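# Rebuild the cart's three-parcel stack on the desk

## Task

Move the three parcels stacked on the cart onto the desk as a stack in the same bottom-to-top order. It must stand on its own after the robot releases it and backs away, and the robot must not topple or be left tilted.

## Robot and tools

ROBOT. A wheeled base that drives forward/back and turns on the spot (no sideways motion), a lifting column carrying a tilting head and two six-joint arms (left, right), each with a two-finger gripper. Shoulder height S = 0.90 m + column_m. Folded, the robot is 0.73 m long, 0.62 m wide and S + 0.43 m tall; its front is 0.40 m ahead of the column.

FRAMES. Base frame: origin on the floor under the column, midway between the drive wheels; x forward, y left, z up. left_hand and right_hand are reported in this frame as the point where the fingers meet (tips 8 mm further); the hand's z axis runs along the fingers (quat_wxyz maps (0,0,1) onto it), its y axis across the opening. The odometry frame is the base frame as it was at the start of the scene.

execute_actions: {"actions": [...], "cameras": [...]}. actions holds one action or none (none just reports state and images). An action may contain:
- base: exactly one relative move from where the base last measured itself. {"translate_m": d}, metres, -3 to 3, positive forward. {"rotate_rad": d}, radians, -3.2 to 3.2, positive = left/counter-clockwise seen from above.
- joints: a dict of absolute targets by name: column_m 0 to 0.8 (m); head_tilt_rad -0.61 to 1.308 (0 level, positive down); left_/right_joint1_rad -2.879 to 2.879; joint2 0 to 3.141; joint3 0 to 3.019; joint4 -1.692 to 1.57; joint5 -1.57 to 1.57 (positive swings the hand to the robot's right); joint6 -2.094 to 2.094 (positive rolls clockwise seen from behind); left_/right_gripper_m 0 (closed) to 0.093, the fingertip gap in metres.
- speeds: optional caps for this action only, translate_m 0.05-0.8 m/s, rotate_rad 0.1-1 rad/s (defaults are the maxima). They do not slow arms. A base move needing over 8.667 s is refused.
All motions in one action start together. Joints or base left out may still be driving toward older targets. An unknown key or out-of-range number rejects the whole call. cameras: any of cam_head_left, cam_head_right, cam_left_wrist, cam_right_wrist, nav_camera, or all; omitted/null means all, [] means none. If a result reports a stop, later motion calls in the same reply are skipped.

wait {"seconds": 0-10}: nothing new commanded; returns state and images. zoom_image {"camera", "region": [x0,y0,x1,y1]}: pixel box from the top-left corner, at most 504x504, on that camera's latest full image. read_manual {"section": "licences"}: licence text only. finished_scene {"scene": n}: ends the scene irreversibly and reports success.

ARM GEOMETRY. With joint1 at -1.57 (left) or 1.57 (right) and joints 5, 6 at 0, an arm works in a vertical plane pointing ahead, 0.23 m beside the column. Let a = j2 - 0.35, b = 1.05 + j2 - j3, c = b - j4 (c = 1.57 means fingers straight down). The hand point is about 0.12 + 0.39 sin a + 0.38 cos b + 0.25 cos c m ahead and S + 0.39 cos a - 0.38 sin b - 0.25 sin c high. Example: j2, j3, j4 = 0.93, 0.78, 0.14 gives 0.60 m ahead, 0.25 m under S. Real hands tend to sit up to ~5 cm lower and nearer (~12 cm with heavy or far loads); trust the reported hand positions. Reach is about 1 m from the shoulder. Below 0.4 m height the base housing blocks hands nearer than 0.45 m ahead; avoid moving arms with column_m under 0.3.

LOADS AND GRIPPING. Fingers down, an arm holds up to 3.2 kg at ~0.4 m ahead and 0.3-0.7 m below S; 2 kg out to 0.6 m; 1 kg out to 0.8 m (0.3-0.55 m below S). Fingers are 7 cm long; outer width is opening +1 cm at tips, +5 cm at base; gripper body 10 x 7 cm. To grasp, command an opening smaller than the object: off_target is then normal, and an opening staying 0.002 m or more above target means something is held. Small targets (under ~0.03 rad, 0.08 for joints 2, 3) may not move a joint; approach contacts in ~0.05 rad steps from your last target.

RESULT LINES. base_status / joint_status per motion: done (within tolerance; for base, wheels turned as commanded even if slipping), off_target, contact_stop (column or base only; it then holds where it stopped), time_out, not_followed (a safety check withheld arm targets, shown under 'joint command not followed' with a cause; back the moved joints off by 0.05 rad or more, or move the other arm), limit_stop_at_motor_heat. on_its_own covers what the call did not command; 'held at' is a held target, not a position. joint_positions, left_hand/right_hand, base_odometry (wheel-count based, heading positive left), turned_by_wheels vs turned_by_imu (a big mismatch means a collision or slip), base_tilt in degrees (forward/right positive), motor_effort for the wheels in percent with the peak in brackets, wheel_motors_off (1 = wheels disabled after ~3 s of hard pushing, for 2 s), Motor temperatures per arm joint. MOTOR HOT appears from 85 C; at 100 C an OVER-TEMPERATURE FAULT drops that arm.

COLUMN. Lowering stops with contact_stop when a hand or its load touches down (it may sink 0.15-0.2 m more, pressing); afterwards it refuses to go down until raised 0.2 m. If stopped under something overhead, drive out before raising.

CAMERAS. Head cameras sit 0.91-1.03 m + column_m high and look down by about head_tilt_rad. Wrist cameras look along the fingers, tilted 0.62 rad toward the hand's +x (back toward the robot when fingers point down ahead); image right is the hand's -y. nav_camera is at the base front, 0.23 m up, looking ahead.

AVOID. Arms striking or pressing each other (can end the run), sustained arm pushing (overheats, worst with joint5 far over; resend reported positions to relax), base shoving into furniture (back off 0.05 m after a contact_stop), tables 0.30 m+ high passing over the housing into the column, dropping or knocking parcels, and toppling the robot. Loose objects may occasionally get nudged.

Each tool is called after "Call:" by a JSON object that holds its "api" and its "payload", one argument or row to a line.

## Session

Call:
{"api": "execute_actions", "payload": {
  "actions": []
}}

Scene clock: 0.00 s.
Motor temperatures (°C, as the motors report them): left_arm=[27 31 28 28 25 29] | right_arm=[26 30 28 27 27 27]
base_odometry: x=+0.000 y=+0.000 heading=+0.000 (m, m, rad; odometry frame)
turned_by_wheels: +0.000 (rad since the last result)
turned_by_imu: +0.000 (rad since the last result)
base_tilt: forward=+0.4 right=+0.0 (deg)
base_status: not commanded
joint_positions: column_m=+0.553 head_tilt_rad=+0.892 left_joint1_rad=-1.559 left_joint2_rad=+0.902 left_joint3_rad=+0.390 left_joint4_rad=-0.990 left_joint5_rad=-0.045 left_joint6_rad=+0.104 left_gripper_m=+0.094 right_joint1_rad=+1.566 right_joint2_rad=+0.848 right_joint3_rad=+0.404 right_joint4_rad=-0.950 right_joint5_rad=-0.017 right_joint6_rad=-0.080 right_gripper_m=+0.094
joint_status: not commanded
wheel_motors_off: 0
motor_effort: left_wheel=+2 right_wheel=+4 (%)
left_hand: x=+0.1277 y=+0.2345 z=+1.2636 quat_wxyz=(+0.470, -0.051, -0.881, +0.002) (m; base frame)
right_hand: x=+0.1512 y=-0.2236 z=+1.2540 quat_wxyz=(+0.421, +0.031, -0.906, -0.023) (m; base frame)
pictures: cam_head_left, cam_head_right, cam_left_wrist, cam_right_wrist, nav_camera
Images, in order (width x height): cam_head_left 672x504, cam_head_right 672x504, cam_left_wrist 672x504, cam_right_wrist 672x504, nav_camera 672x504.

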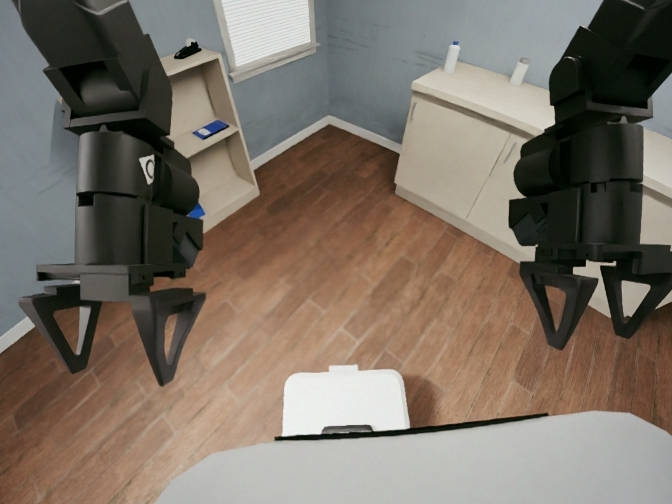

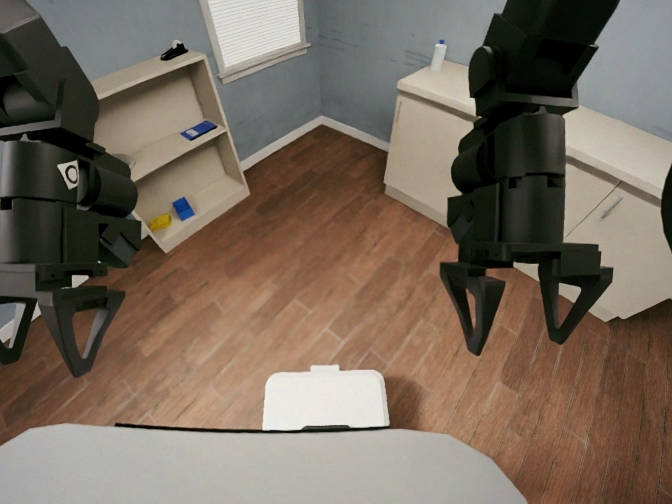

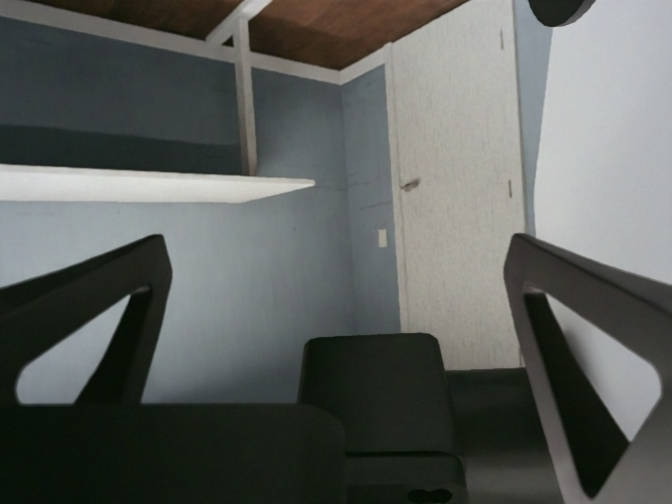

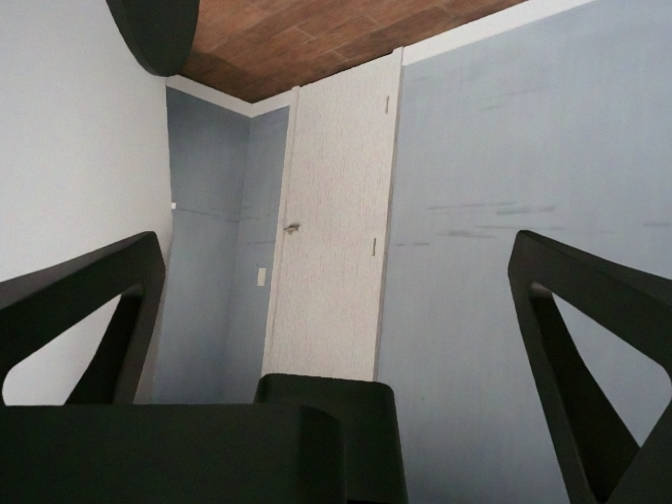

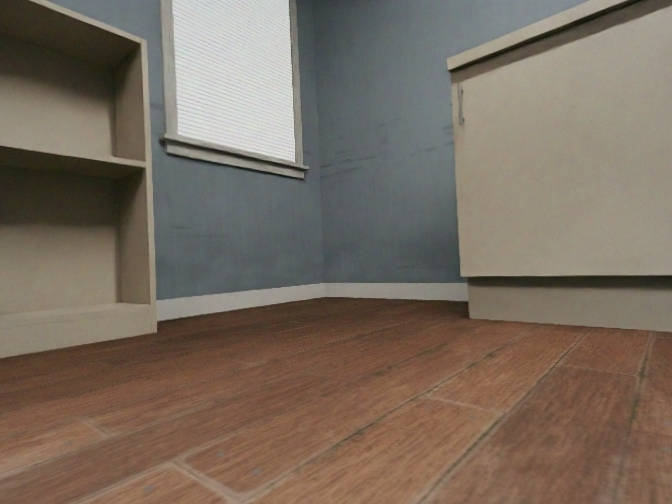

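Call:
{"api": "execute_actions", "payload": {
  "actions": [
    {"base":{"rotate_rad":-1.8},"joints":{"column_m":0.4,"right_joint1_rad":1.57,"right_joint2_rad":1.4,"right_joint3_rad":1.755,"right_joint4_rad":-0.875,"right_joint5_rad":0,"right_joint6_rad":0,"left_joint1_rad":-1.57,"left_joint2_rad":1.4,"left_joint3_rad":1.755,"left_joint4_rad":-0.875,"left_joint5_rad":0,"left_joint6_rad":0}}
  ],
  "cameras": ["cam_head_left","cam_head_right","nav_camera"]
}}

Scene clock: 8.63 s.
Motor temperatures (°C, as the motors report them): left_arm=[27 31 29 28 25 29] | right_arm=[26 30 28 27 27 27]
base_odometry: x=+0.000 y=+0.000 heading=-1.799 (m, m, rad; odometry frame)
turned_by_wheels: -1.799 (rad since the last result)
turned_by_imu: -1.790 (rad since the last result)
base_tilt: forward=+0.5 right=-0.1 (deg)
base_status: done
joint_positions: column_m=+0.400 head_tilt_rad=+0.892 left_joint1_rad=-1.567 left_joint2_rad=+1.392 left_joint3_rad=+1.749 left_joint4_rad=-0.872 left_joint5_rad=-0.002 left_joint6_rad=+0.007 left_gripper_m=+0.094 right_joint1_rad=+1.573 right_joint2_rad=+1.389 right_joint3_rad=+1.750 right_joint4_rad=-0.873 right_joint5_rad=-0.003 right_joint6_rad=-0.013 right_gripper_m=+0.094
joint_status: all done
wheel_motors_off: 0
motor_effort: left_wheel=+5(32) right_wheel=-7(69) (%)
left_hand: x=+0.7535 y=+0.2271 z=+1.0058 quat_wxyz=(-0.004, -0.002, -1.000, -0.003) (m; base frame)
right_hand: x=+0.7547 y=-0.2236 z=+1.0082 quat_wxyz=(-0.006, +0.007, -1.000, -0.002) (m; base frame)
pictures: cam_head_left, cam_head_right, nav_camera
Images, in order (width x height): cam_head_left 672x504, cam_head_right 672x504, nav_camera 672x504.

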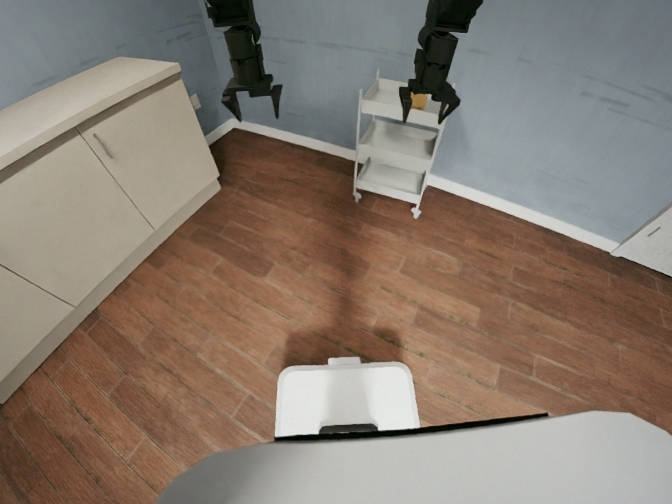

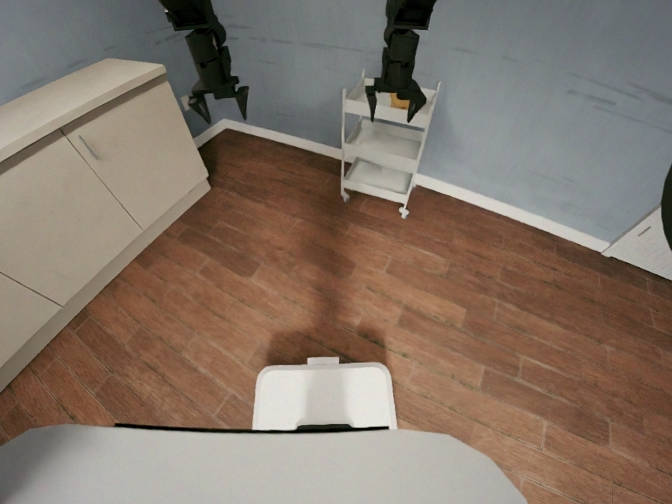

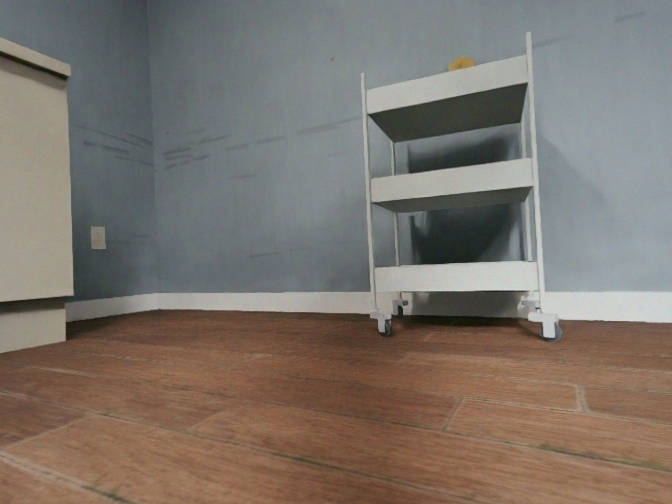

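Call:
{"api": "execute_actions", "payload": {
  "actions": [
    {"base":{"rotate_rad":-0.1}}
  ],
  "cameras": []
}}

Call:
{"api": "execute_actions", "payload": {
  "actions": [
    {"base":{"translate_m":0.82}}
  ],
  "cameras": ["cam_head_right","cam_right_wrist"]
}}

Call:
{"api": "zoom_image", "payload": {
  "camera": "cam_head_right",
  "region": [290,60,510,260]
}}

Scene clock: 16.47 s.
Motor temperatures (°C, as the motors report them): left_arm=[27 32 30 28 25 29] | right_arm=[26 32 29 27 27 27]
base_odometry: x=+0.000 y=+0.000 heading=-1.897 (m, m, rad; odometry frame)
turned_by_wheels: -0.098 (rad since the last result)
turned_by_imu: -0.100 (rad since the last result)
base_tilt: forward=+0.5 right=+0.0 (deg)
base_status: done
joint_positions: column_m=+0.400 head_tilt_rad=+0.892 left_joint1_rad=-1.569 left_joint2_rad=+1.392 left_joint3_rad=+1.749 left_joint4_rad=-0.872 left_joint5_rad=-0.002 left_joint6_rad=+0.007 left_gripper_m=+0.094 right_joint1_rad=+1.572 right_joint2_rad=+1.389 right_joint3_rad=+1.750 right_joint4_rad=-0.873 right_joint5_rad=-0.003 right_joint6_rad=-0.013 right_gripper_m=+0.094
joint_status: not commanded
wheel_motors_off: 0
motor_effort: left_wheel=+6(30) right_wheel=-7(35) (%)
left_hand: x=+0.7535 y=+0.2259 z=+1.0058 quat_wxyz=(-0.004, -0.003, -1.000, -0.002) (m; base frame)
right_hand: x=+0.7547 y=-0.2241 z=+1.0082 quat_wxyz=(-0.006, +0.007, -1.000, -0.002) (m; base frame)
pictures: none
No camera images: the call's "cameras" was empty. Leave "cameras" out to get every camera's image.

Scene clock: 19.53 s.
Motor temperatures (°C, as the motors report them): left_arm=[27 33 30 28 25 29] | right_arm=[26 32 29 27 27 27]
base_odometry: x=-0.263 y=-0.777 heading=-1.898 (m, m, rad; odometry frame)
turned_by_wheels: -0.001 (rad since the last result)
turned_by_imu: -0.001 (rad since the last result)
base_tilt: forward=+0.3 right=+0.0 (deg)
base_status: done
joint_positions: column_m=+0.400 head_tilt_rad=+0.892 left_joint1_rad=-1.569 left_joint2_rad=+1.392 left_joint3_rad=+1.747 left_joint4_rad=-0.872 left_joint5_rad=-0.002 left_joint6_rad=+0.007 left_gripper_m=+0.094 right_joint1_rad=+1.572 right_joint2_rad=+1.389 right_joint3_rad=+1.749 right_joint4_rad=-0.873 right_joint5_rad=-0.003 right_joint6_rad=-0.013 right_gripper_m=+0.094
joint_status: not commanded
wheel_motors_off: 0
motor_effort: left_wheel=-1(59) right_wheel=+1(79) (%)
left_hand: x=+0.7522 y=+0.2259 z=+1.0050 quat_wxyz=(-0.003, -0.003, -1.000, -0.002) (m; base frame)
right_hand: x=+0.7541 y=-0.2241 z=+1.0078 quat_wxyz=(-0.005, +0.007, -1.000, -0.002) (m; base frame)
pictures: cam_head_right, cam_right_wrist
Images, in order (width x height): cam_head_right 672x504, cam_right_wrist 672x504.

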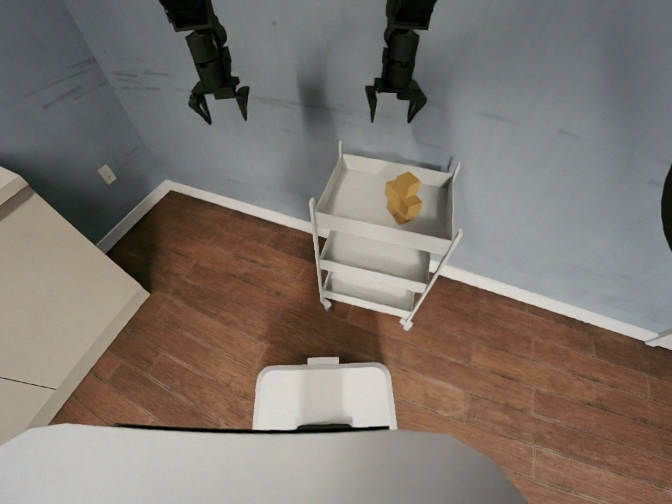

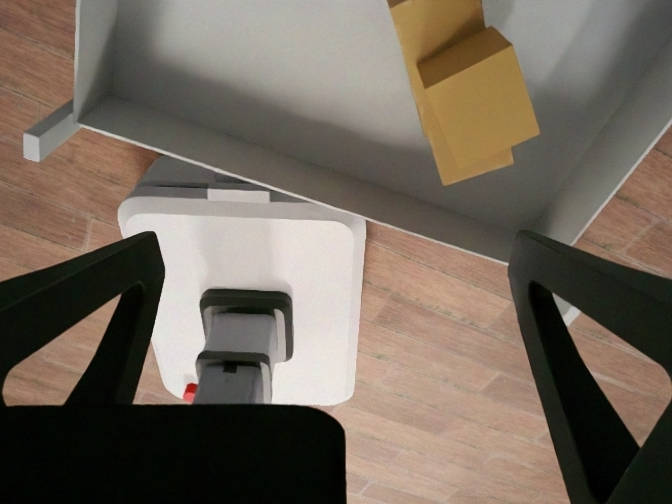

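Region (290, 60, 510, 260) of cam_head_right's 672x504 image, scaled by 2.291, with more detail than that image has; it fills the top 458 rows of this view, and the rest is white.

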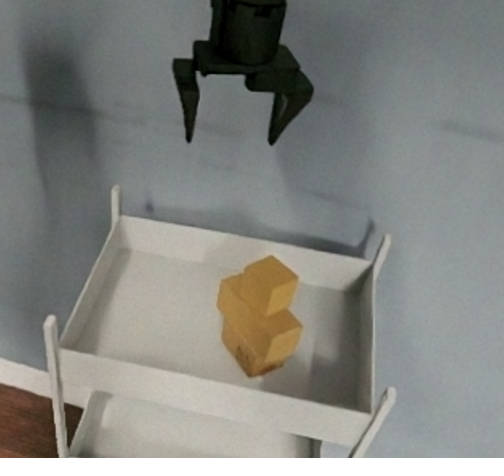

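Call:
{"api": "execute_actions", "payload": {
  "actions": [
    {"base":{"rotate_rad":-0.1},"joints":{"column_m":0.27,"right_joint6_rad":-0.6}}
  ],
  "cameras": ["cam_head_right","cam_right_wrist"]
}}

Scene clock: 27.60 s.
Motor temperatures (°C, as the motors report them): left_arm=[27 33 31 28 25 29] | right_arm=[26 32 29 27 27 27]
base_odometry: x=-0.263 y=-0.777 heading=-1.996 (m, m, rad; odometry frame)
turned_by_wheels: -0.097 (rad since the last result)
turned_by_imu: -0.095 (rad since the last result)
base_tilt: forward=+0.4 right=-0.1 (deg)
base_status: done
joint_positions: column_m=+0.270 head_tilt_rad=+0.892 left_joint1_rad=-1.571 left_joint2_rad=+1.392 left_joint3_rad=+1.747 left_joint4_rad=-0.872 left_joint5_rad=-0.002 left_joint6_rad=+0.007 left_gripper_m=+0.094 right_joint1_rad=+1.571 right_joint2_rad=+1.390 right_joint3_rad=+1.749 right_joint4_rad=-0.873 right_joint5_rad=-0.003 right_joint6_rad=-0.586 right_gripper_m=+0.094
joint_status: all done
wheel_motors_off: 0
motor_effort: left_wheel=+1(57) right_wheel=-2(70) (%)
left_hand: x=+0.7522 y=+0.2250 z=+0.8750 quat_wxyz=(-0.003, -0.003, -1.000, -0.001) (m; base frame)
right_hand: x=+0.7538 y=-0.2246 z=+0.8771 quat_wxyz=(-0.005, +0.289, -0.957, +0.000) (m; base frame)
pictures: cam_head_right, cam_right_wrist
Images, in order (width x height): cam_head_right 672x504, cam_right_wrist 672x504.

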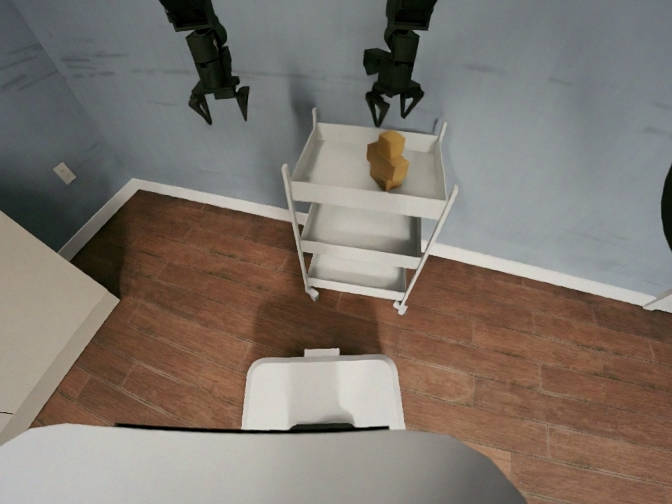

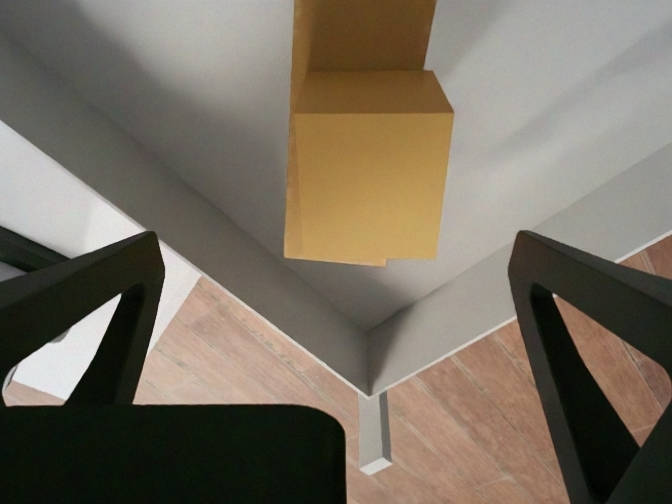

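Call:
{"api": "execute_actions", "payload": {
  "actions": [
    {"base":{"rotate_rad":-0.016},"joints":{"column_m":0.182}}
  ],
  "cameras": ["cam_right_wrist"]
}}

Scene clock: 33.17 s.
Motor temperatures (°C, as the motors report them): left_arm=[27 34 31 28 25 29] | right_arm=[26 33 30 27 27 27]
base_odometry: x=-0.264 y=-0.778 heading=-2.009 (m, m, rad; odometry frame)
turned_by_wheels: -0.013 (rad since the last result)
turned_by_imu: -0.015 (rad since the last result)
base_tilt: forward=+0.4 right=+0.0 (deg)
base_status: done
joint_positions: column_m=+0.182 head_tilt_rad=+0.892 left_joint1_rad=-1.572 left_joint2_rad=+1.392 left_joint3_rad=+1.747 left_joint4_rad=-0.872 left_joint5_rad=-0.002 left_joint6_rad=+0.007 left_gripper_m=+0.094 right_joint1_rad=+1.570 right_joint2_rad=+1.391 right_joint3_rad=+1.749 right_joint4_rad=-0.873 right_joint5_rad=-0.002 right_joint6_rad=-0.586 right_gripper_m=+0.094
joint_status: all done
wheel_motors_off: 0
motor_effort: left_wheel=+2(35) right_wheel=-1(85) (%)
left_hand: x=+0.7522 y=+0.2240 z=+0.7871 quat_wxyz=(-0.003, -0.004, -1.000, +0.000) (m; base frame)
right_hand: x=+0.7537 y=-0.2258 z=+0.7889 quat_wxyz=(-0.005, +0.289, -0.957, +0.001) (m; base frame)
pictures: cam_right_wrist
Images, in order (width x height): cam_right_wrist 672x504.

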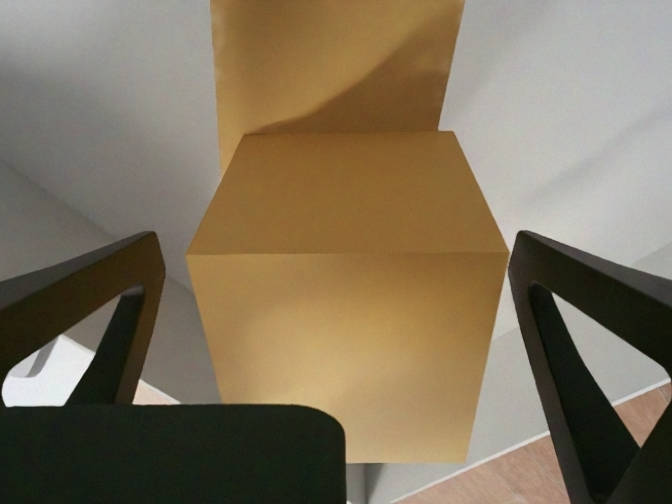

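Call:
{"api": "execute_actions", "payload": {
  "actions": [
    {"joints":{"right_gripper_m":0.03}}
  ],
  "cameras": []
}}

Call:
{"api": "execute_actions", "payload": {
  "actions": [
    {"joints":{"column_m":0.205}}
  ],
  "cameras": []
}}

Call:
{"api": "execute_actions", "payload": {
  "actions": [
    {"base":{"rotate_rad":0.235},"joints":{"right_joint6_rad":0.3}}
  ],
  "cameras": ["cam_head_right","cam_right_wrist"]
}}

Scene clock: 45.50 s.
Motor temperatures (°C, as the motors report them): left_arm=[27 34 31 28 25 29] | right_arm=[26 33 30 27 27 27]
base_odometry: x=-0.264 y=-0.778 heading=-2.009 (m, m, rad; odometry frame)
turned_by_wheels: +0.000 (rad since the last result)
turned_by_imu: -0.001 (rad since the last result)
base_tilt: forward=+0.5 right=+0.0 (deg)
base_status: not commanded
joint_positions: column_m=+0.182 head_tilt_rad=+0.892 left_joint1_rad=-1.572 left_joint2_rad=+1.392 left_joint3_rad=+1.747 left_joint4_rad=-0.872 left_joint5_rad=-0.002 left_joint6_rad=+0.007 left_gripper_m=+0.094 right_joint1_rad=+1.570 right_joint2_rad=+1.391 right_joint3_rad=+1.749 right_joint4_rad=-0.873 right_joint5_rad=-0.002 right_joint6_rad=-0.587 right_gripper_m=+0.049
joint_status: right_gripper_m off_target (ended at +0.049, target +0.030)
wheel_motors_off: 0
motor_effort: left_wheel=+2(2) right_wheel=-1(1) (%)
left_hand: x=+0.7522 y=+0.2240 z=+0.7871 quat_wxyz=(-0.003, -0.004, -1.000, +0.000) (m; base frame)
right_hand: x=+0.7537 y=-0.2259 z=+0.7889 quat_wxyz=(-0.005, +0.289, -0.957, +0.001) (m; base frame)
pictures: none
No camera images: the call's "cameras" was empty. Leave "cameras" out to get every camera's image.

Scene clock: 46.40 s.
Motor temperatures (°C, as the motors report them): left_arm=[27 34 31 28 25 29] | right_arm=[26 33 30 27 27 27]
base_odometry: x=-0.264 y=-0.778 heading=-2.009 (m, m, rad; odometry frame)
turned_by_wheels: +0.000 (rad since the last result)
turned_by_imu: +0.000 (rad since the last result)
base_tilt: forward=+0.5 right=+0.0 (deg)
base_status: not commanded
joint_positions: column_m=+0.205 head_tilt_rad=+0.892 left_joint1_rad=-1.572 left_joint2_rad=+1.392 left_joint3_rad=+1.747 left_joint4_rad=-0.872 left_joint5_rad=-0.002 left_joint6_rad=+0.007 left_gripper_m=+0.094 right_joint1_rad=+1.570 right_joint2_rad=+1.395 right_joint3_rad=+1.749 right_joint4_rad=-0.873 right_joint5_rad=-0.002 right_joint6_rad=-0.587 right_gripper_m=+0.049
joint_status: all done
wheel_motors_off: 0
motor_effort: left_wheel=+3(3) right_wheel=-2(2) (%)
left_hand: x=+0.7522 y=+0.2240 z=+0.8099 quat_wxyz=(-0.003, -0.004, -1.000, +0.000) (m; base frame)
right_hand: x=+0.7523 y=-0.2259 z=+0.8088 quat_wxyz=(-0.002, +0.289, -0.957, +0.000) (m; base frame)
pictures: none
No camera images: the call's "cameras" was empty. Leave "cameras" out to get every camera's image.

Scene clock: 47.87 s.
Motor temperatures (°C, as the motors report them): left_arm=[27 34 32 28 25 29] | right_arm=[26 33 30 27 27 27]
base_odometry: x=-0.264 y=-0.778 heading=-1.777 (m, m, rad; odometry frame)
turned_by_wheels: +0.232 (rad since the last result)
turned_by_imu: +0.223 (rad since the last result)
base_tilt: forward=+0.4 right=-0.1 (deg)
base_status: done
joint_positions: column_m=+0.205 head_tilt_rad=+0.892 left_joint1_rad=-1.571 left_joint2_rad=+1.392 left_joint3_rad=+1.747 left_joint4_rad=-0.872 left_joint5_rad=-0.002 left_joint6_rad=+0.007 left_gripper_m=+0.094 right_joint1_rad=+1.570 right_joint2_rad=+1.395 right_joint3_rad=+1.749 right_joint4_rad=-0.873 right_joint5_rad=-0.002 right_joint6_rad=+0.286 right_gripper_m=+0.049
joint_status: all done
wheel_motors_off: 0
motor_effort: left_wheel=-1(59) right_wheel=+0(78) (%)
left_hand: x=+0.7522 y=+0.2249 z=+0.8099 quat_wxyz=(-0.003, -0.003, -1.000, -0.001) (m; base frame)
right_hand: x=+0.7523 y=-0.2259 z=+0.8088 quat_wxyz=(-0.002, -0.143, -0.990, -0.001) (m; base frame)
pictures: cam_head_right, cam_right_wrist
Images, in order (width x height): cam_head_right 672x504, cam_right_wrist 672x504.

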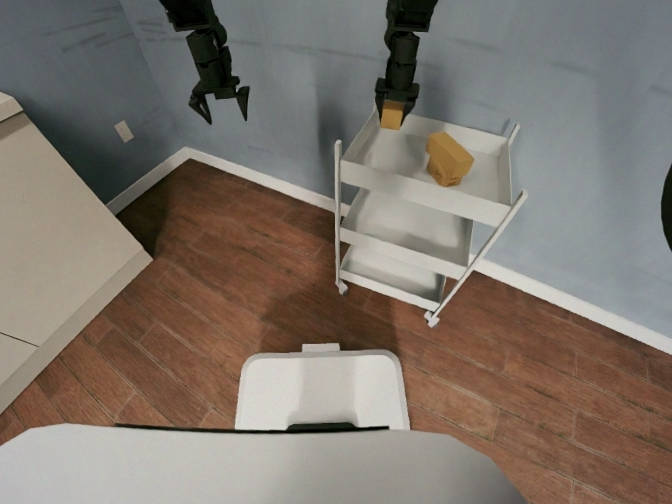

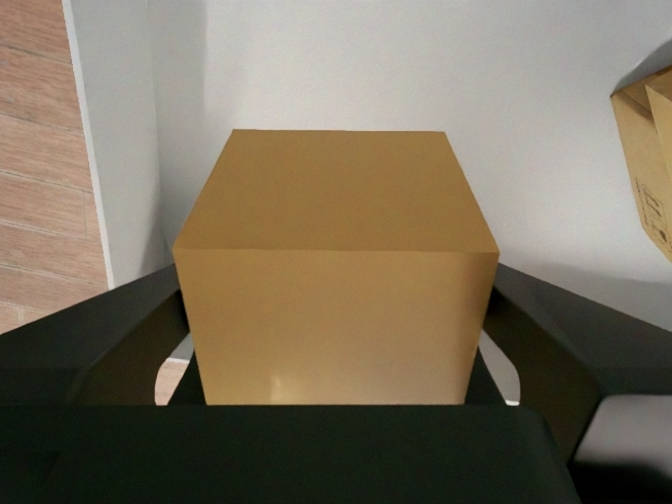

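Call:
{"api": "execute_actions", "payload": {
  "actions": [
    {"joints":{"column_m":0.08}}
  ],
  "cameras": ["cam_right_wrist"]
}}

Call:
{"api": "execute_actions", "payload": {
  "actions": [
    {"joints":{"right_gripper_m":0.085}}
  ],
  "cameras": []
}}

Call:
{"api": "execute_actions", "payload": {
  "actions": [
    {"joints":{"column_m":0.19}}
  ],
  "cameras": []
}}

Call:
{"api": "execute_actions", "payload": {
  "actions": [
    {"base":{"rotate_rad":-0.22},"joints":{"right_joint6_rad":-0.5,"right_gripper_m":0.093}}
  ],
  "cameras": ["cam_head_right","cam_right_wrist"]
}}

Scene clock: 55.47 s.
Motor temperatures (°C, as the motors report them): left_arm=[27 35 32 28 25 29] | right_arm=[26 33 30 27 27 27]
base_odometry: x=-0.264 y=-0.778 heading=-1.777 (m, m, rad; odometry frame)
turned_by_wheels: +0.000 (rad since the last result)
turned_by_imu: -0.002 (rad since the last result)
base_tilt: forward=+0.5 right=-0.1 (deg)
base_status: not commanded
joint_positions: column_m=+0.080 head_tilt_rad=+0.892 left_joint1_rad=-1.571 left_joint2_rad=+1.392 left_joint3_rad=+1.747 left_joint4_rad=-0.872 left_joint5_rad=-0.002 left_joint6_rad=+0.007 left_gripper_m=+0.094 right_joint1_rad=+1.570 right_joint2_rad=+1.391 right_joint3_rad=+1.749 right_joint4_rad=-0.874 right_joint5_rad=-0.001 right_joint6_rad=+0.287 right_gripper_m=+0.049
joint_status: all done
wheel_motors_off: 0
motor_effort: left_wheel=-2(3) right_wheel=+4(4) (%)
left_hand: x=+0.7522 y=+0.2249 z=+0.6850 quat_wxyz=(-0.003, -0.003, -1.000, -0.001) (m; base frame)
right_hand: x=+0.7532 y=-0.2259 z=+0.6866 quat_wxyz=(-0.004, -0.144, -0.990, -0.001) (m; base frame)
pictures: cam_right_wrist
Images, in order (width x height): cam_right_wrist 672x504.

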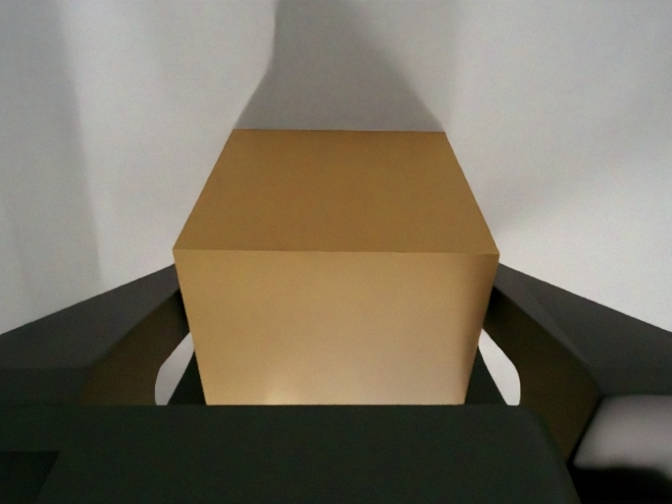

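Scene clock: 56.07 s.
Motor temperatures (°C, as the motors report them): left_arm=[27 35 32 28 25 29] | right_arm=[26 33 30 27 27 27]
base_odometry: x=-0.264 y=-0.778 heading=-1.777 (m, m, rad; odometry frame)
turned_by_wheels: +0.000 (rad since the last result)
turned_by_imu: +0.000 (rad since the last result)
base_tilt: forward=+0.5 right=+0.0 (deg)
base_status: not commanded
joint_positions: column_m=+0.080 head_tilt_rad=+0.892 left_joint1_rad=-1.571 left_joint2_rad=+1.392 left_joint3_rad=+1.747 left_joint4_rad=-0.872 left_joint5_rad=-0.002 left_joint6_rad=+0.007 left_gripper_m=+0.094 right_joint1_rad=+1.570 right_joint2_rad=+1.392 right_joint3_rad=+1.749 right_joint4_rad=-0.874 right_joint5_rad=-0.001 right_joint6_rad=+0.287 right_gripper_m=+0.085
joint_status: all done
wheel_motors_off: 0
motor_effort: left_wheel=-2(2) right_wheel=+4(4) (%)
left_hand: x=+0.7522 y=+0.2249 z=+0.6850 quat_wxyz=(-0.003, -0.003, -1.000, -0.001) (m; base frame)
right_hand: x=+0.7529 y=-0.2259 z=+0.6861 quat_wxyz=(-0.003, -0.144, -0.990, -0.001) (m; base frame)
pictures: none
No camera images: the call's "cameras" was empty. Leave "cameras" out to get every camera's image.

Scene clock: 58.10 s.
Motor temperatures (°C, as the motors report them): left_arm=[27 35 32 28 25 29] | right_arm=[26 33 30 27 27 27]
base_odometry: x=-0.264 y=-0.778 heading=-1.777 (m, m, rad; odometry frame)
turned_by_wheels: +0.000 (rad since the last result)
turned_by_imu: -0.001 (rad since the last result)
base_tilt: forward=+0.5 right=+0.0 (deg)
base_status: not commanded
joint_positions: column_m=+0.190 head_tilt_rad=+0.892 left_joint1_rad=-1.571 left_joint2_rad=+1.392 left_joint3_rad=+1.747 left_joint4_rad=-0.872 left_joint5_rad=-0.002 left_joint6_rad=+0.007 left_gripper_m=+0.094 right_joint1_rad=+1.570 right_joint2_rad=+1.392 right_joint3_rad=+1.749 right_joint4_rad=-0.874 right_joint5_rad=-0.001 right_joint6_rad=+0.287 right_gripper_m=+0.085
joint_status: all done
wheel_motors_off: 0
motor_effort: left_wheel=-2(2) right_wheel=+4(4) (%)
left_hand: x=+0.7522 y=+0.2249 z=+0.7949 quat_wxyz=(-0.003, -0.003, -1.000, -0.001) (m; base frame)
right_hand: x=+0.7527 y=-0.2259 z=+0.7955 quat_wxyz=(-0.003, -0.144, -0.990, -0.001) (m; base frame)
pictures: none
No camera images: the call's "cameras" was empty. Leave "cameras" out to get every camera's image.

Scene clock: 59.53 s.
Motor temperatures (°C, as the motors report them): left_arm=[27 35 32 28 25 29] | right_arm=[26 33 30 27 27 27]
base_odometry: x=-0.264 y=-0.778 heading=-1.994 (m, m, rad; odometry frame)
turned_by_wheels: -0.217 (rad since the last result)
turned_by_imu: -0.209 (rad since the last result)
base_tilt: forward=+0.5 right=-0.1 (deg)
base_status: done
joint_positions: column_m=+0.190 head_tilt_rad=+0.892 left_joint1_rad=-1.571 left_joint2_rad=+1.392 left_joint3_rad=+1.747 left_joint4_rad=-0.872 left_joint5_rad=-0.002 left_joint6_rad=+0.007 left_gripper_m=+0.094 right_joint1_rad=+1.570 right_joint2_rad=+1.392 right_joint3_rad=+1.749 right_joint4_rad=-0.874 right_joint5_rad=-0.001 right_joint6_rad=-0.486 right_gripper_m=+0.093
joint_status: all done
wheel_motors_off: 0
motor_effort: left_wheel=+0(74) right_wheel=+0(60) (%)
left_hand: x=+0.7522 y=+0.2247 z=+0.7949 quat_wxyz=(-0.003, -0.003, -1.000, -0.001) (m; base frame)
right_hand: x=+0.7527 y=-0.2259 z=+0.7955 quat_wxyz=(-0.003, +0.240, -0.971, +0.001) (m; base frame)
pictures: cam_head_right, cam_right_wrist
Images, in order (width x height): cam_head_right 672x504, cam_right_wrist 672x504.

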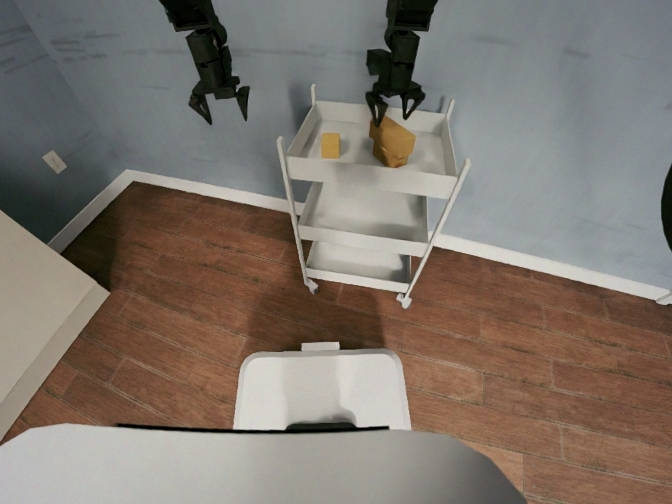

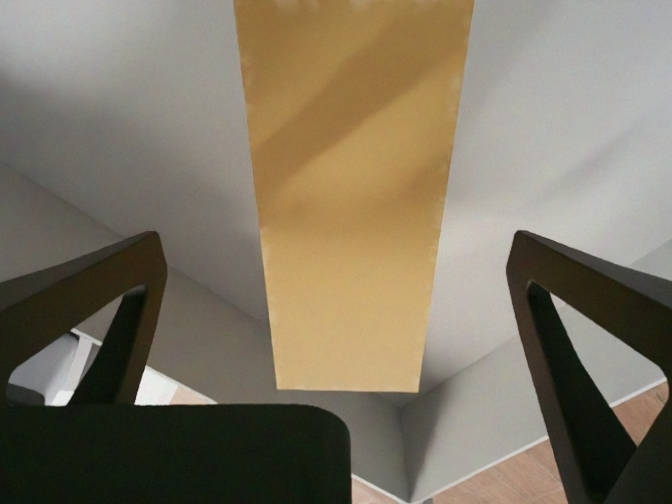

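Call:
{"api": "execute_actions", "payload": {
  "actions": [
    {"joints":{"column_m":0.13,"left_joint6_rad":-1.0}}
  ],
  "cameras": []
}}

Call:
{"api": "execute_actions", "payload": {
  "actions": [
    {"joints":{"right_gripper_m":0.03}}
  ],
  "cameras": []
}}

Call:
{"api": "execute_actions", "payload": {
  "actions": [
    {"joints":{"column_m":0.22}}
  ],
  "cameras": []
}}

Call:
{"api": "execute_actions", "payload": {
  "actions": [
    {"base":{"rotate_rad":-0.585}}
  ],
  "cameras": []
}}

Call:
{"api": "execute_actions", "payload": {
  "actions": [
    {"joints":{"column_m":0.15,"right_joint2_rad":1.15,"right_joint3_rad":1.35,"right_joint4_rad":-0.72,"right_joint6_rad":0.2}}
  ],
  "cameras": ["cam_head_left","cam_left_wrist"]
}}

Scene clock: 66.73 s.
Motor temperatures (°C, as the motors report them): left_arm=[27 35 32 28 25 29] | right_arm=[26 34 30 27 27 27]
base_odometry: x=-0.264 y=-0.778 heading=-1.994 (m, m, rad; odometry frame)
turned_by_wheels: +0.000 (rad since the last result)
turned_by_imu: -0.002 (rad since the last result)
base_tilt: forward=+0.5 right=-0.1 (deg)
base_status: not commanded
joint_positions: column_m=+0.130 head_tilt_rad=+0.892 left_joint1_rad=-1.571 left_joint2_rad=+1.392 left_joint3_rad=+1.747 left_joint4_rad=-0.872 left_joint5_rad=-0.002 left_joint6_rad=-0.993 left_gripper_m=+0.094 right_joint1_rad=+1.570 right_joint2_rad=+1.392 right_joint3_rad=+1.749 right_joint4_rad=-0.874 right_joint5_rad=-0.001 right_joint6_rad=-0.486 right_gripper_m=+0.093
joint_status: all done
wheel_motors_off: 0
motor_effort: left_wheel=+3(2) right_wheel=-2(2) (%)
left_hand: x=+0.7522 y=+0.2247 z=+0.7350 quat_wxyz=(-0.003, +0.476, -0.879, +0.001) (m; base frame)
right_hand: x=+0.7527 y=-0.2259 z=+0.7357 quat_wxyz=(-0.003, +0.240, -0.971, +0.001) (m; base frame)
pictures: none
No camera images: the call's "cameras" was empty. Leave "cameras" out to get every camera's image.

Scene clock: 67.37 s.
Motor temperatures (°C, as the motors report them): left_arm=[27 35 32 28 25 29] | right_arm=[26 34 30 27 27 27]
base_odometry: x=-0.264 y=-0.778 heading=-1.994 (m, m, rad; odometry frame)
turned_by_wheels: +0.000 (rad since the last result)
turned_by_imu: +0.000 (rad since the last result)
base_tilt: forward=+0.4 right=-0.1 (deg)
base_status: not commanded
joint_positions: column_m=+0.130 head_tilt_rad=+0.892 left_joint1_rad=-1.571 left_joint2_rad=+1.392 left_joint3_rad=+1.747 left_joint4_rad=-0.872 left_joint5_rad=-0.002 left_joint6_rad=-0.993 left_gripper_m=+0.094 right_joint1_rad=+1.570 right_joint2_rad=+1.392 right_joint3_rad=+1.749 right_joint4_rad=-0.874 right_joint5_rad=-0.001 right_joint6_rad=-0.486 right_gripper_m=+0.051
joint_status: right_gripper_m off_target (ended at +0.051, target +0.030)
wheel_motors_off: 0
motor_effort: left_wheel=+2(2) right_wheel=-2(2) (%)
left_hand: x=+0.7522 y=+0.2247 z=+0.7350 quat_wxyz=(-0.003, +0.476, -0.879, +0.001) (m; base frame)
right_hand: x=+0.7527 y=-0.2260 z=+0.7357 quat_wxyz=(-0.003, +0.240, -0.971, +0.001) (m; base frame)
pictures: none
No camera images: the call's "cameras" was empty. Leave "cameras" out to get every camera's image.

Scene clock: 69.13 s.
Motor temperatures (°C, as the motors report them): left_arm=[27 35 32 28 25 29] | right_arm=[26 34 30 27 27 27]
base_odometry: x=-0.264 y=-0.778 heading=-1.994 (m, m, rad; odometry frame)
turned_by_wheels: +0.000 (rad since the last result)
turned_by_imu: -0.001 (rad since the last result)
base_tilt: forward=+0.5 right=+0.0 (deg)
base_status: not commanded
joint_positions: column_m=+0.220 head_tilt_rad=+0.892 left_joint1_rad=-1.571 left_joint2_rad=+1.392 left_joint3_rad=+1.747 left_joint4_rad=-0.872 left_joint5_rad=-0.002 left_joint6_rad=-0.993 left_gripper_m=+0.094 right_joint1_rad=+1.570 right_joint2_rad=+1.398 right_joint3_rad=+1.749 right_joint4_rad=-0.874 right_joint5_rad=-0.001 right_joint6_rad=-0.486 right_gripper_m=+0.051
joint_status: all done
wheel_motors_off: 0
motor_effort: left_wheel=+3(3) right_wheel=-2(2) (%)
left_hand: x=+0.7522 y=+0.2247 z=+0.8249 quat_wxyz=(-0.003, +0.476, -0.879, +0.001) (m; base frame)
right_hand: x=+0.7511 y=-0.2260 z=+0.8222 quat_wxyz=(+0.000, +0.240, -0.971, +0.000) (m; base frame)
pictures: none
No camera images: the call's "cameras" was empty. Leave "cameras" out to get every camera's image.

Scene clock: 71.37 s.
Motor temperatures (°C, as the motors report them): left_arm=[27 35 32 28 25 29] | right_arm=[26 34 30 27 27 27]
base_odometry: x=-0.264 y=-0.778 heading=-2.577 (m, m, rad; odometry frame)
turned_by_wheels: -0.583 (rad since the last result)
turned_by_imu: -0.575 (rad since the last result)
base_tilt: forward=+0.4 right=-0.1 (deg)
base_status: done
joint_positions: column_m=+0.220 head_tilt_rad=+0.892 left_joint1_rad=-1.571 left_joint2_rad=+1.392 left_joint3_rad=+1.747 left_joint4_rad=-0.872 left_joint5_rad=-0.002 left_joint6_rad=-0.993 left_gripper_m=+0.094 right_joint1_rad=+1.569 right_joint2_rad=+1.398 right_joint3_rad=+1.749 right_joint4_rad=-0.874 right_joint5_rad=-0.001 right_joint6_rad=-0.486 right_gripper_m=+0.051
joint_status: not commanded
wheel_motors_off: 0
motor_effort: left_wheel=+6(36) right_wheel=-7(84) (%)
left_hand: x=+0.7522 y=+0.2247 z=+0.8249 quat_wxyz=(-0.003, +0.476, -0.879, +0.001) (m; base frame)
right_hand: x=+0.7511 y=-0.2262 z=+0.8222 quat_wxyz=(+0.000, +0.240, -0.971, +0.000) (m; base frame)
pictures: none
No camera images: the call's "cameras" was empty. Leave "cameras" out to get every camera's image.

Scene clock: 72.87 s.
Motor temperatures (°C, as the motors report them): left_arm=[27 35 32 28 25 29] | right_arm=[26 34 30 27 27 27]
base_odometry: x=-0.264 y=-0.778 heading=-2.577 (m, m, rad; odometry frame)
turned_by_wheels: +0.000 (rad since the last result)
turned_by_imu: +0.000 (rad since the last result)
base_tilt: forward=+0.5 right=+0.0 (deg)
base_status: not commanded
joint_positions: column_m=+0.150 head_tilt_rad=+0.892 left_joint1_rad=-1.571 left_joint2_rad=+1.392 left_joint3_rad=+1.747 left_joint4_rad=-0.872 left_joint5_rad=-0.002 left_joint6_rad=-0.993 left_gripper_m=+0.094 right_joint1_rad=+1.569 right_joint2_rad=+1.157 right_joint3_rad=+1.338 right_joint4_rad=-0.727 right_joint5_rad=-0.001 right_joint6_rad=+0.187 right_gripper_m=+0.051
joint_status: all done
wheel_motors_off: 0
motor_effort: left_wheel=+8(9) right_wheel=-9(10) (%)
left_hand: x=+0.7522 y=+0.2247 z=+0.7551 quat_wxyz=(-0.003, +0.476, -0.879, +0.001) (m; base frame)
right_hand: x=+0.6446 y=-0.2261 z=+0.7804 quat_wxyz=(+0.011, -0.094, -0.996, +0.001) (m; base frame)
pictures: cam_head_left, cam_left_wrist
Images, in order (width x height): cam_head_left 672x504, cam_left_wrist 672x504.

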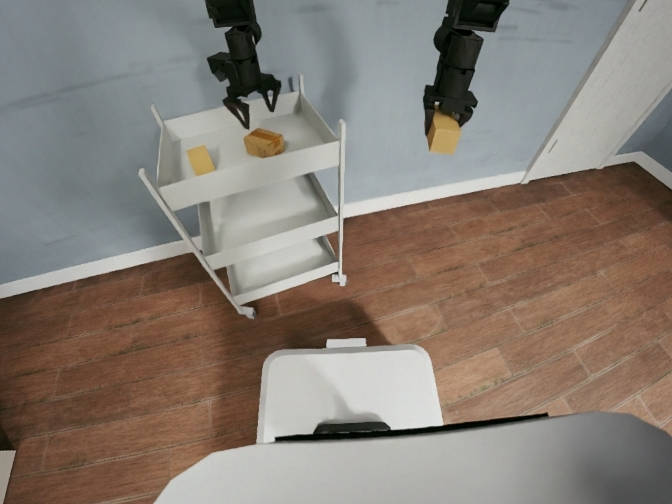

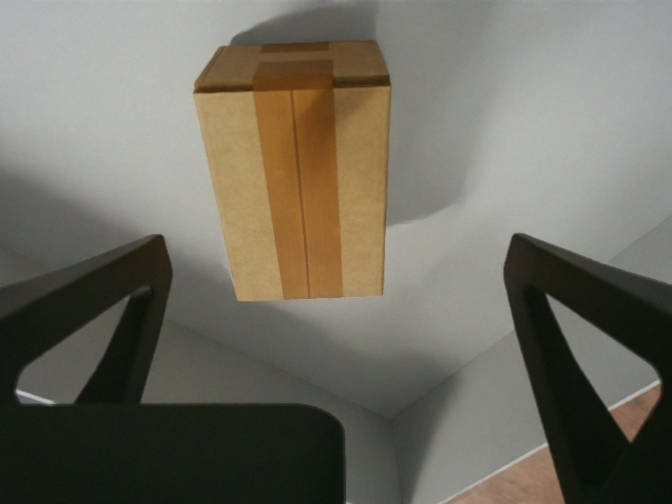

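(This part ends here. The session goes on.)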